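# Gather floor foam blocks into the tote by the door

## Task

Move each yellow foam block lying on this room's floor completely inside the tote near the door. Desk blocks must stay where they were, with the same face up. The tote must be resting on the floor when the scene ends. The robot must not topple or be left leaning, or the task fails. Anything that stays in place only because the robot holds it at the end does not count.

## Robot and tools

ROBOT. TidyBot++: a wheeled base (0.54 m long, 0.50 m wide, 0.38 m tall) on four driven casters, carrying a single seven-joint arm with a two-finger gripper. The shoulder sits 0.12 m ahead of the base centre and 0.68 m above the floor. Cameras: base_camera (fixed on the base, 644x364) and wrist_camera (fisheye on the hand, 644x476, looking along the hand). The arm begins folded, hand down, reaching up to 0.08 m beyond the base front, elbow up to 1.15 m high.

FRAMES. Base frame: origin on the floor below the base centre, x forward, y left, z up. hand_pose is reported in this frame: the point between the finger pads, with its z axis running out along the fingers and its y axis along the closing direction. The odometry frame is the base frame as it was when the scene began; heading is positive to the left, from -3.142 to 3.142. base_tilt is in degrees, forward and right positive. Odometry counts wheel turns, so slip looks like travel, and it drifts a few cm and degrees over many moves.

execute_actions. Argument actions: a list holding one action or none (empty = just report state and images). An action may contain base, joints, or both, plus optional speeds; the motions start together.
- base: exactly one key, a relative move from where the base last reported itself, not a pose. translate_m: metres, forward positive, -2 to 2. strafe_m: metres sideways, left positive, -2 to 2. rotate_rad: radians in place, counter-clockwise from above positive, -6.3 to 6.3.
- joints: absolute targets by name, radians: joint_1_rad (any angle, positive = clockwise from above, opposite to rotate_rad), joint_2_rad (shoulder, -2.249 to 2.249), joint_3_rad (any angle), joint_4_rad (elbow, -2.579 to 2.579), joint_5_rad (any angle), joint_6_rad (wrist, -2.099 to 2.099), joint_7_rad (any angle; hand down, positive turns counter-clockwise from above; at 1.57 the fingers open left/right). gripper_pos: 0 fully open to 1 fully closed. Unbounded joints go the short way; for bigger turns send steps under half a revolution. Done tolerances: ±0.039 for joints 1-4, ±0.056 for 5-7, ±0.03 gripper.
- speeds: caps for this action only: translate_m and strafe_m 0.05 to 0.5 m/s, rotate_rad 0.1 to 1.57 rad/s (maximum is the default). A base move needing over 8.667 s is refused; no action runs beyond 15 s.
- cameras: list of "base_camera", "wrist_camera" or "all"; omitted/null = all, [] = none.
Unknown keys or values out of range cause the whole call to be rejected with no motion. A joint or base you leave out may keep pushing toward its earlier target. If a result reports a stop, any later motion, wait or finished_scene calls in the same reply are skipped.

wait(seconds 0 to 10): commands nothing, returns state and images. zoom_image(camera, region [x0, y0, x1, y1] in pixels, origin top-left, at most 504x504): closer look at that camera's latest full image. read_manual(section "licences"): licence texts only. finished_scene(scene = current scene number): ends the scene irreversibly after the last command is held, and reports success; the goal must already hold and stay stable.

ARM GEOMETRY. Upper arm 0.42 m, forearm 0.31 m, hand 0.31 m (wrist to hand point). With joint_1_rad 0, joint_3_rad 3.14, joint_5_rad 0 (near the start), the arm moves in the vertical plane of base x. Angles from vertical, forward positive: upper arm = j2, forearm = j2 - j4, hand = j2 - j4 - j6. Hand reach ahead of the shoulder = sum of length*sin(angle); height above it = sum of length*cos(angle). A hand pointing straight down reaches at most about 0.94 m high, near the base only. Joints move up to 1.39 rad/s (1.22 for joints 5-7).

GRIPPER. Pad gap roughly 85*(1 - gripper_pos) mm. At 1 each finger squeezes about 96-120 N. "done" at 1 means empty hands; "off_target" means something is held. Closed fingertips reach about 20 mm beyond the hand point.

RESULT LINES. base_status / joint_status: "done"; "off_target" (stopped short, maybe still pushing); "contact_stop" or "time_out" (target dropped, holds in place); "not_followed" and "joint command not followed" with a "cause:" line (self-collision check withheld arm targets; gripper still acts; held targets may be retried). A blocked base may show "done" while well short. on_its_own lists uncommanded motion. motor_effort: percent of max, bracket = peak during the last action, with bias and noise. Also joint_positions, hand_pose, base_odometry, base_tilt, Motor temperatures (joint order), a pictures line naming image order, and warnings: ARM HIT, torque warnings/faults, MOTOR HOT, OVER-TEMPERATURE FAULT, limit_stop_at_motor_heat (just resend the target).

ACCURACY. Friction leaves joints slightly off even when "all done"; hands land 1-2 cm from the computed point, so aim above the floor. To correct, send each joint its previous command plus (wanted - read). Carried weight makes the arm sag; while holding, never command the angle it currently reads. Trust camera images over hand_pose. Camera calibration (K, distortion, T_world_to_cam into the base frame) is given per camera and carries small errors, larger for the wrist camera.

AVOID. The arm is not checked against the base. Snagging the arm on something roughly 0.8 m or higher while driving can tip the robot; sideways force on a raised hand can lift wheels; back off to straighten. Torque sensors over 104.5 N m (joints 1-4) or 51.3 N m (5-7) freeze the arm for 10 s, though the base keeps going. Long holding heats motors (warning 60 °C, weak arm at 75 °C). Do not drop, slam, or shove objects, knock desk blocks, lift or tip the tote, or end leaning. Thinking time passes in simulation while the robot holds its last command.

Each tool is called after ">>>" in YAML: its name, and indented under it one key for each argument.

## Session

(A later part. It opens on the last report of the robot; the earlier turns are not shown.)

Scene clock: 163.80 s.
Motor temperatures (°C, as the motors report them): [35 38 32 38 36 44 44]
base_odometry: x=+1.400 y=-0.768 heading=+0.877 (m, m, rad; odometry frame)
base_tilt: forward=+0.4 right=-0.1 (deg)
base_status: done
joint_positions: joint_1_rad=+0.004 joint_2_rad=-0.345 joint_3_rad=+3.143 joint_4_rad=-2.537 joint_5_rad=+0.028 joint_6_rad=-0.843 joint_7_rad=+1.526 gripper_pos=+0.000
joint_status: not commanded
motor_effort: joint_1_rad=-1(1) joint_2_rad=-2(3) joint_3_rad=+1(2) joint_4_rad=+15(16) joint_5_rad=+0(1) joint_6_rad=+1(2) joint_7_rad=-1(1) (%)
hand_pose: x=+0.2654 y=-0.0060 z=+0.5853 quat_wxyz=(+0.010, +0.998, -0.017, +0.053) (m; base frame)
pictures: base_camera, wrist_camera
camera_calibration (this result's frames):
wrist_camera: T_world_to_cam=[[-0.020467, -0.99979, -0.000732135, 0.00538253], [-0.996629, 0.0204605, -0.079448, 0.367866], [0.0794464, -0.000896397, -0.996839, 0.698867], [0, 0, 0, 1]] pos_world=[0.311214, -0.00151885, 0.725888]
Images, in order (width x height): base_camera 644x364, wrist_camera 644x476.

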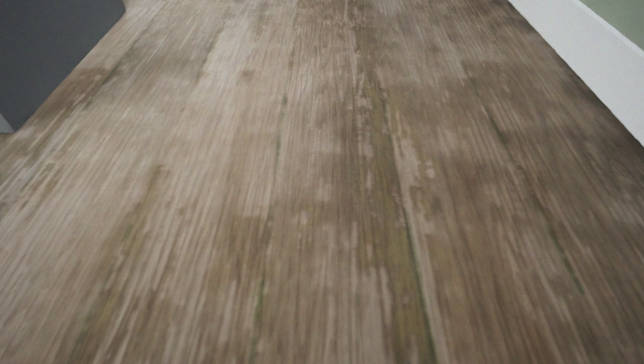

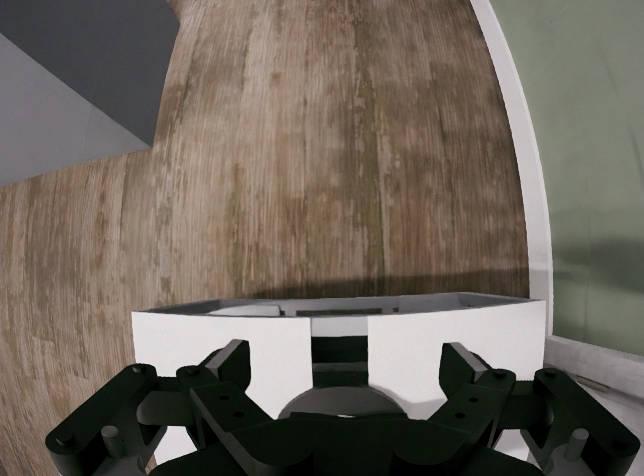

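Centered.

>>> execute_actions:
  actions:
    - {"base":{"translate_m":1.9},"joints":{"joint_6_rad":0.15}}

>>> execute_actions:
  actions:
    - {"base":{"rotate_rad":1.57}}

Scene clock: 178.27 s.
Motor temperatures (°C, as the motors report them): [35 38 32 38 36 44 44]
base_odometry: x=+2.616 y=+0.692 heading=+0.877 (m, m, rad; odometry frame)
base_tilt: forward=+0.5 right=-0.1 (deg)
base_status: done
joint_positions: joint_1_rad=+0.004 joint_2_rad=-0.348 joint_3_rad=+3.143 joint_4_rad=-2.546 joint_5_rad=+0.028 joint_6_rad=+0.150 joint_7_rad=+1.526 gripper_pos=+0.000
joint_status: all done
motor_effort: joint_1_rad=-1(0) joint_2_rad=-7(9) joint_3_rad=+1(1) joint_4_rad=+20(20) joint_5_rad=+0(0) joint_6_rad=+8(8) joint_7_rad=+0(1) (%)
hand_pose: x=+0.5066 y=+0.0003 z=+0.7498 quat_wxyz=(-0.005, +0.854, -0.009, +0.520) (m; base frame)
pictures: base_camera, wrist_camera
camera_calibration (this result's frames):
wrist_camera: T_world_to_cam=[[0.0124803, -0.999791, -0.0162151, 0.0115913], [-0.483657, 0.00815727, -0.87522, 0.957932], [0.875169, 0.0187655, -0.483454, 0.0556866], [0, 0, 0, 1]] pos_world=[0.41443, 0.00272977, 0.865511]
Images, in order (width x height): base_camera 644x364, wrist_camera 644x476.

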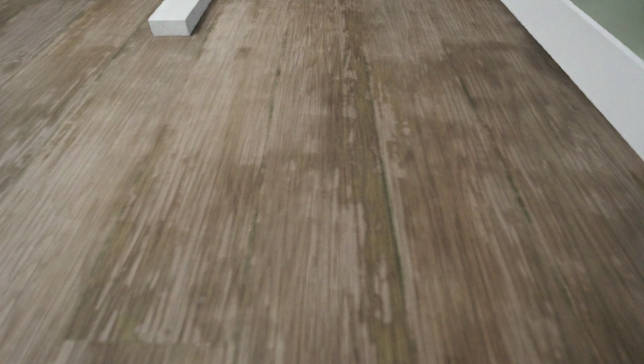

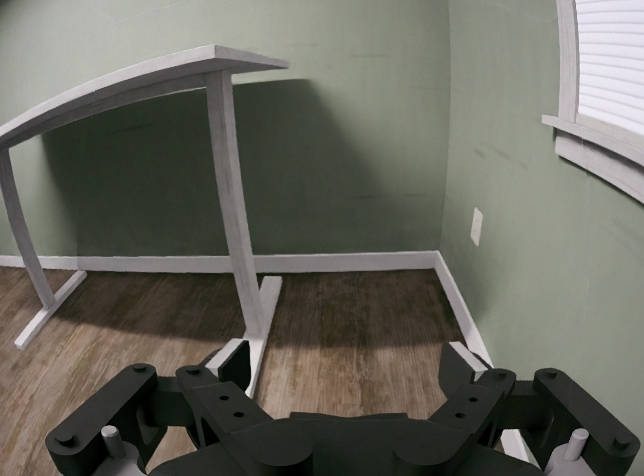

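Scene clock: 180.57 s.
Motor temperatures (°C, as the motors report them): [35 38 32 38 36 44 44]
base_odometry: x=+2.617 y=+0.692 heading=+2.446 (m, m, rad; odometry frame)
base_tilt: forward=+0.4 right=-0.1 (deg)
base_status: done
joint_positions: joint_1_rad=+0.004 joint_2_rad=-0.348 joint_3_rad=+3.143 joint_4_rad=-2.546 joint_5_rad=+0.028 joint_6_rad=+0.150 joint_7_rad=+1.526 gripper_pos=+0.000
joint_status: not commanded
motor_effort: joint_1_rad=+0(0) joint_2_rad=-7(8) joint_3_rad=+1(2) joint_4_rad=+20(20) joint_5_rad=+0(0) joint_6_rad=+8(8) joint_7_rad=-1(1) (%)
hand_pose: x=+0.5066 y=+0.0003 z=+0.7498 quat_wxyz=(-0.005, +0.854, -0.009, +0.520) (m; base frame)
pictures: base_camera, wrist_camera
camera_calibration (this result's frames):
wrist_camera: T_world_to_cam=[[0.0126363, -0.999789, -0.0161725, 0.0115439], [-0.483658, 0.0080446, -0.87522, 0.957931], [0.875166, 0.0188815, -0.483454, 0.0556886], [0, 0, 0, 1]] pos_world=[0.414428, 0.00278385, 0.86551]
Images, in order (width x height): base_camera 644x364, wrist_camera 644x476.

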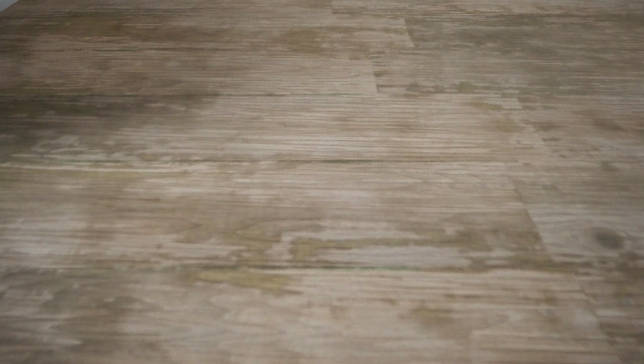

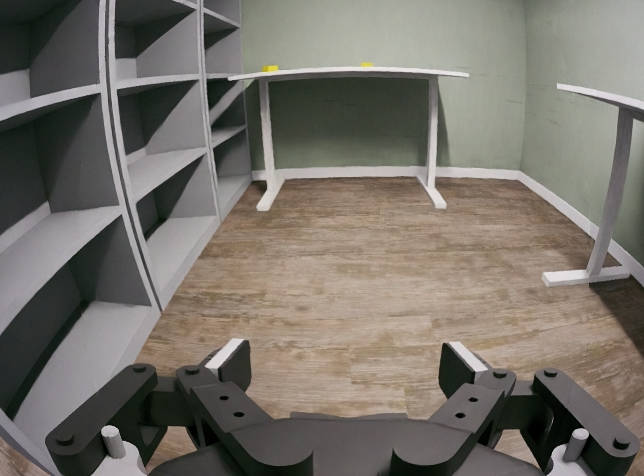

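>>> execute_actions:
  actions:
    - {"base":{"rotate_rad":-0.8},"joints":{"joint_6_rad":-0.4}}
  cameras: ["wrist_camera"]

>>> execute_actions:
  actions:
    - {"base":{"rotate_rad":1.4}}
  cameras: ["wrist_camera"]

Scene clock: 194.63 s.
Motor temperatures (°C, as the motors report them): [35 38 32 39 36 44 44]
base_odometry: x=+2.616 y=+0.692 heading=+1.648 (m, m, rad; odometry frame)
base_tilt: forward=+0.4 right=-0.1 (deg)
base_status: done
joint_positions: joint_1_rad=+0.004 joint_2_rad=-0.348 joint_3_rad=+3.143 joint_4_rad=-2.547 joint_5_rad=+0.028 joint_6_rad=-0.399 joint_7_rad=+1.526 gripper_pos=+0.000
joint_status: all done
motor_effort: joint_1_rad=-1(0) joint_2_rad=-4(7) joint_3_rad=+1(2) joint_4_rad=+18(20) joint_5_rad=+0(0) joint_6_rad=+5(7) joint_7_rad=+0(1) (%)
hand_pose: x=+0.3908 y=-0.0036 z=+0.6262 quat_wxyz=(+0.003, +0.963, -0.014, +0.268) (m; base frame)
pictures: wrist_camera
camera_calibration (this result's frames):
wrist_camera: T_world_to_cam=[[-0.00762204, -0.999903, -0.0116527, 0.0121668], [-0.869641, 0.0123806, -0.493529, 0.705671], [0.493625, 0.00637193, -0.869651, 0.488187], [0, 0, 0, 1]] pos_world=[0.372792, 0.000318303, 0.772964]
Images, in order (width x height): wrist_camera 644x476.

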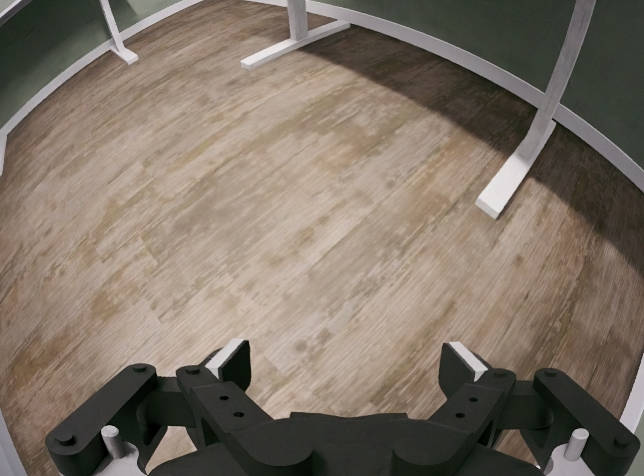

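Scene clock: 196.97 s.
Motor temperatures (°C, as the motors report them): [35 38 32 39 36 44 44]
base_odometry: x=+2.616 y=+0.692 heading=+3.047 (m, m, rad; odometry frame)
base_tilt: forward=+0.4 right=-0.1 (deg)
base_status: done
joint_positions: joint_1_rad=+0.004 joint_2_rad=-0.348 joint_3_rad=+3.143 joint_4_rad=-2.547 joint_5_rad=+0.028 joint_6_rad=-0.399 joint_7_rad=+1.526 gripper_pos=+0.000
joint_status: not commanded
motor_effort: joint_1_rad=-1(1) joint_2_rad=-4(5) joint_3_rad=+1(2) joint_4_rad=+18(18) joint_5_rad=+0(1) joint_6_rad=+5(5) joint_7_rad=-1(1) (%)
hand_pose: x=+0.3908 y=-0.0036 z=+0.6262 quat_wxyz=(+0.003, +0.963, -0.014, +0.268) (m; base frame)
pictures: wrist_camera
camera_calibration (this result's frames):
wrist_camera: T_world_to_cam=[[-0.00762169, -0.999903, -0.0116526, 0.0121668], [-0.869641, 0.0123802, -0.493529, 0.705671], [0.493625, 0.00637209, -0.869651, 0.488188], [0, 0, 0, 1]] pos_world=[0.372792, 0.00031842, 0.772964]
Images, in order (width x height): wrist_camera 644x476.

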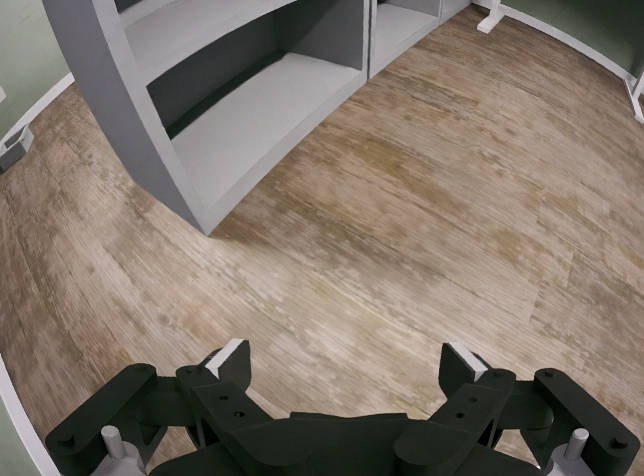

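>>> finished_scene:
  scene: 2

The scene is finished: the task was done.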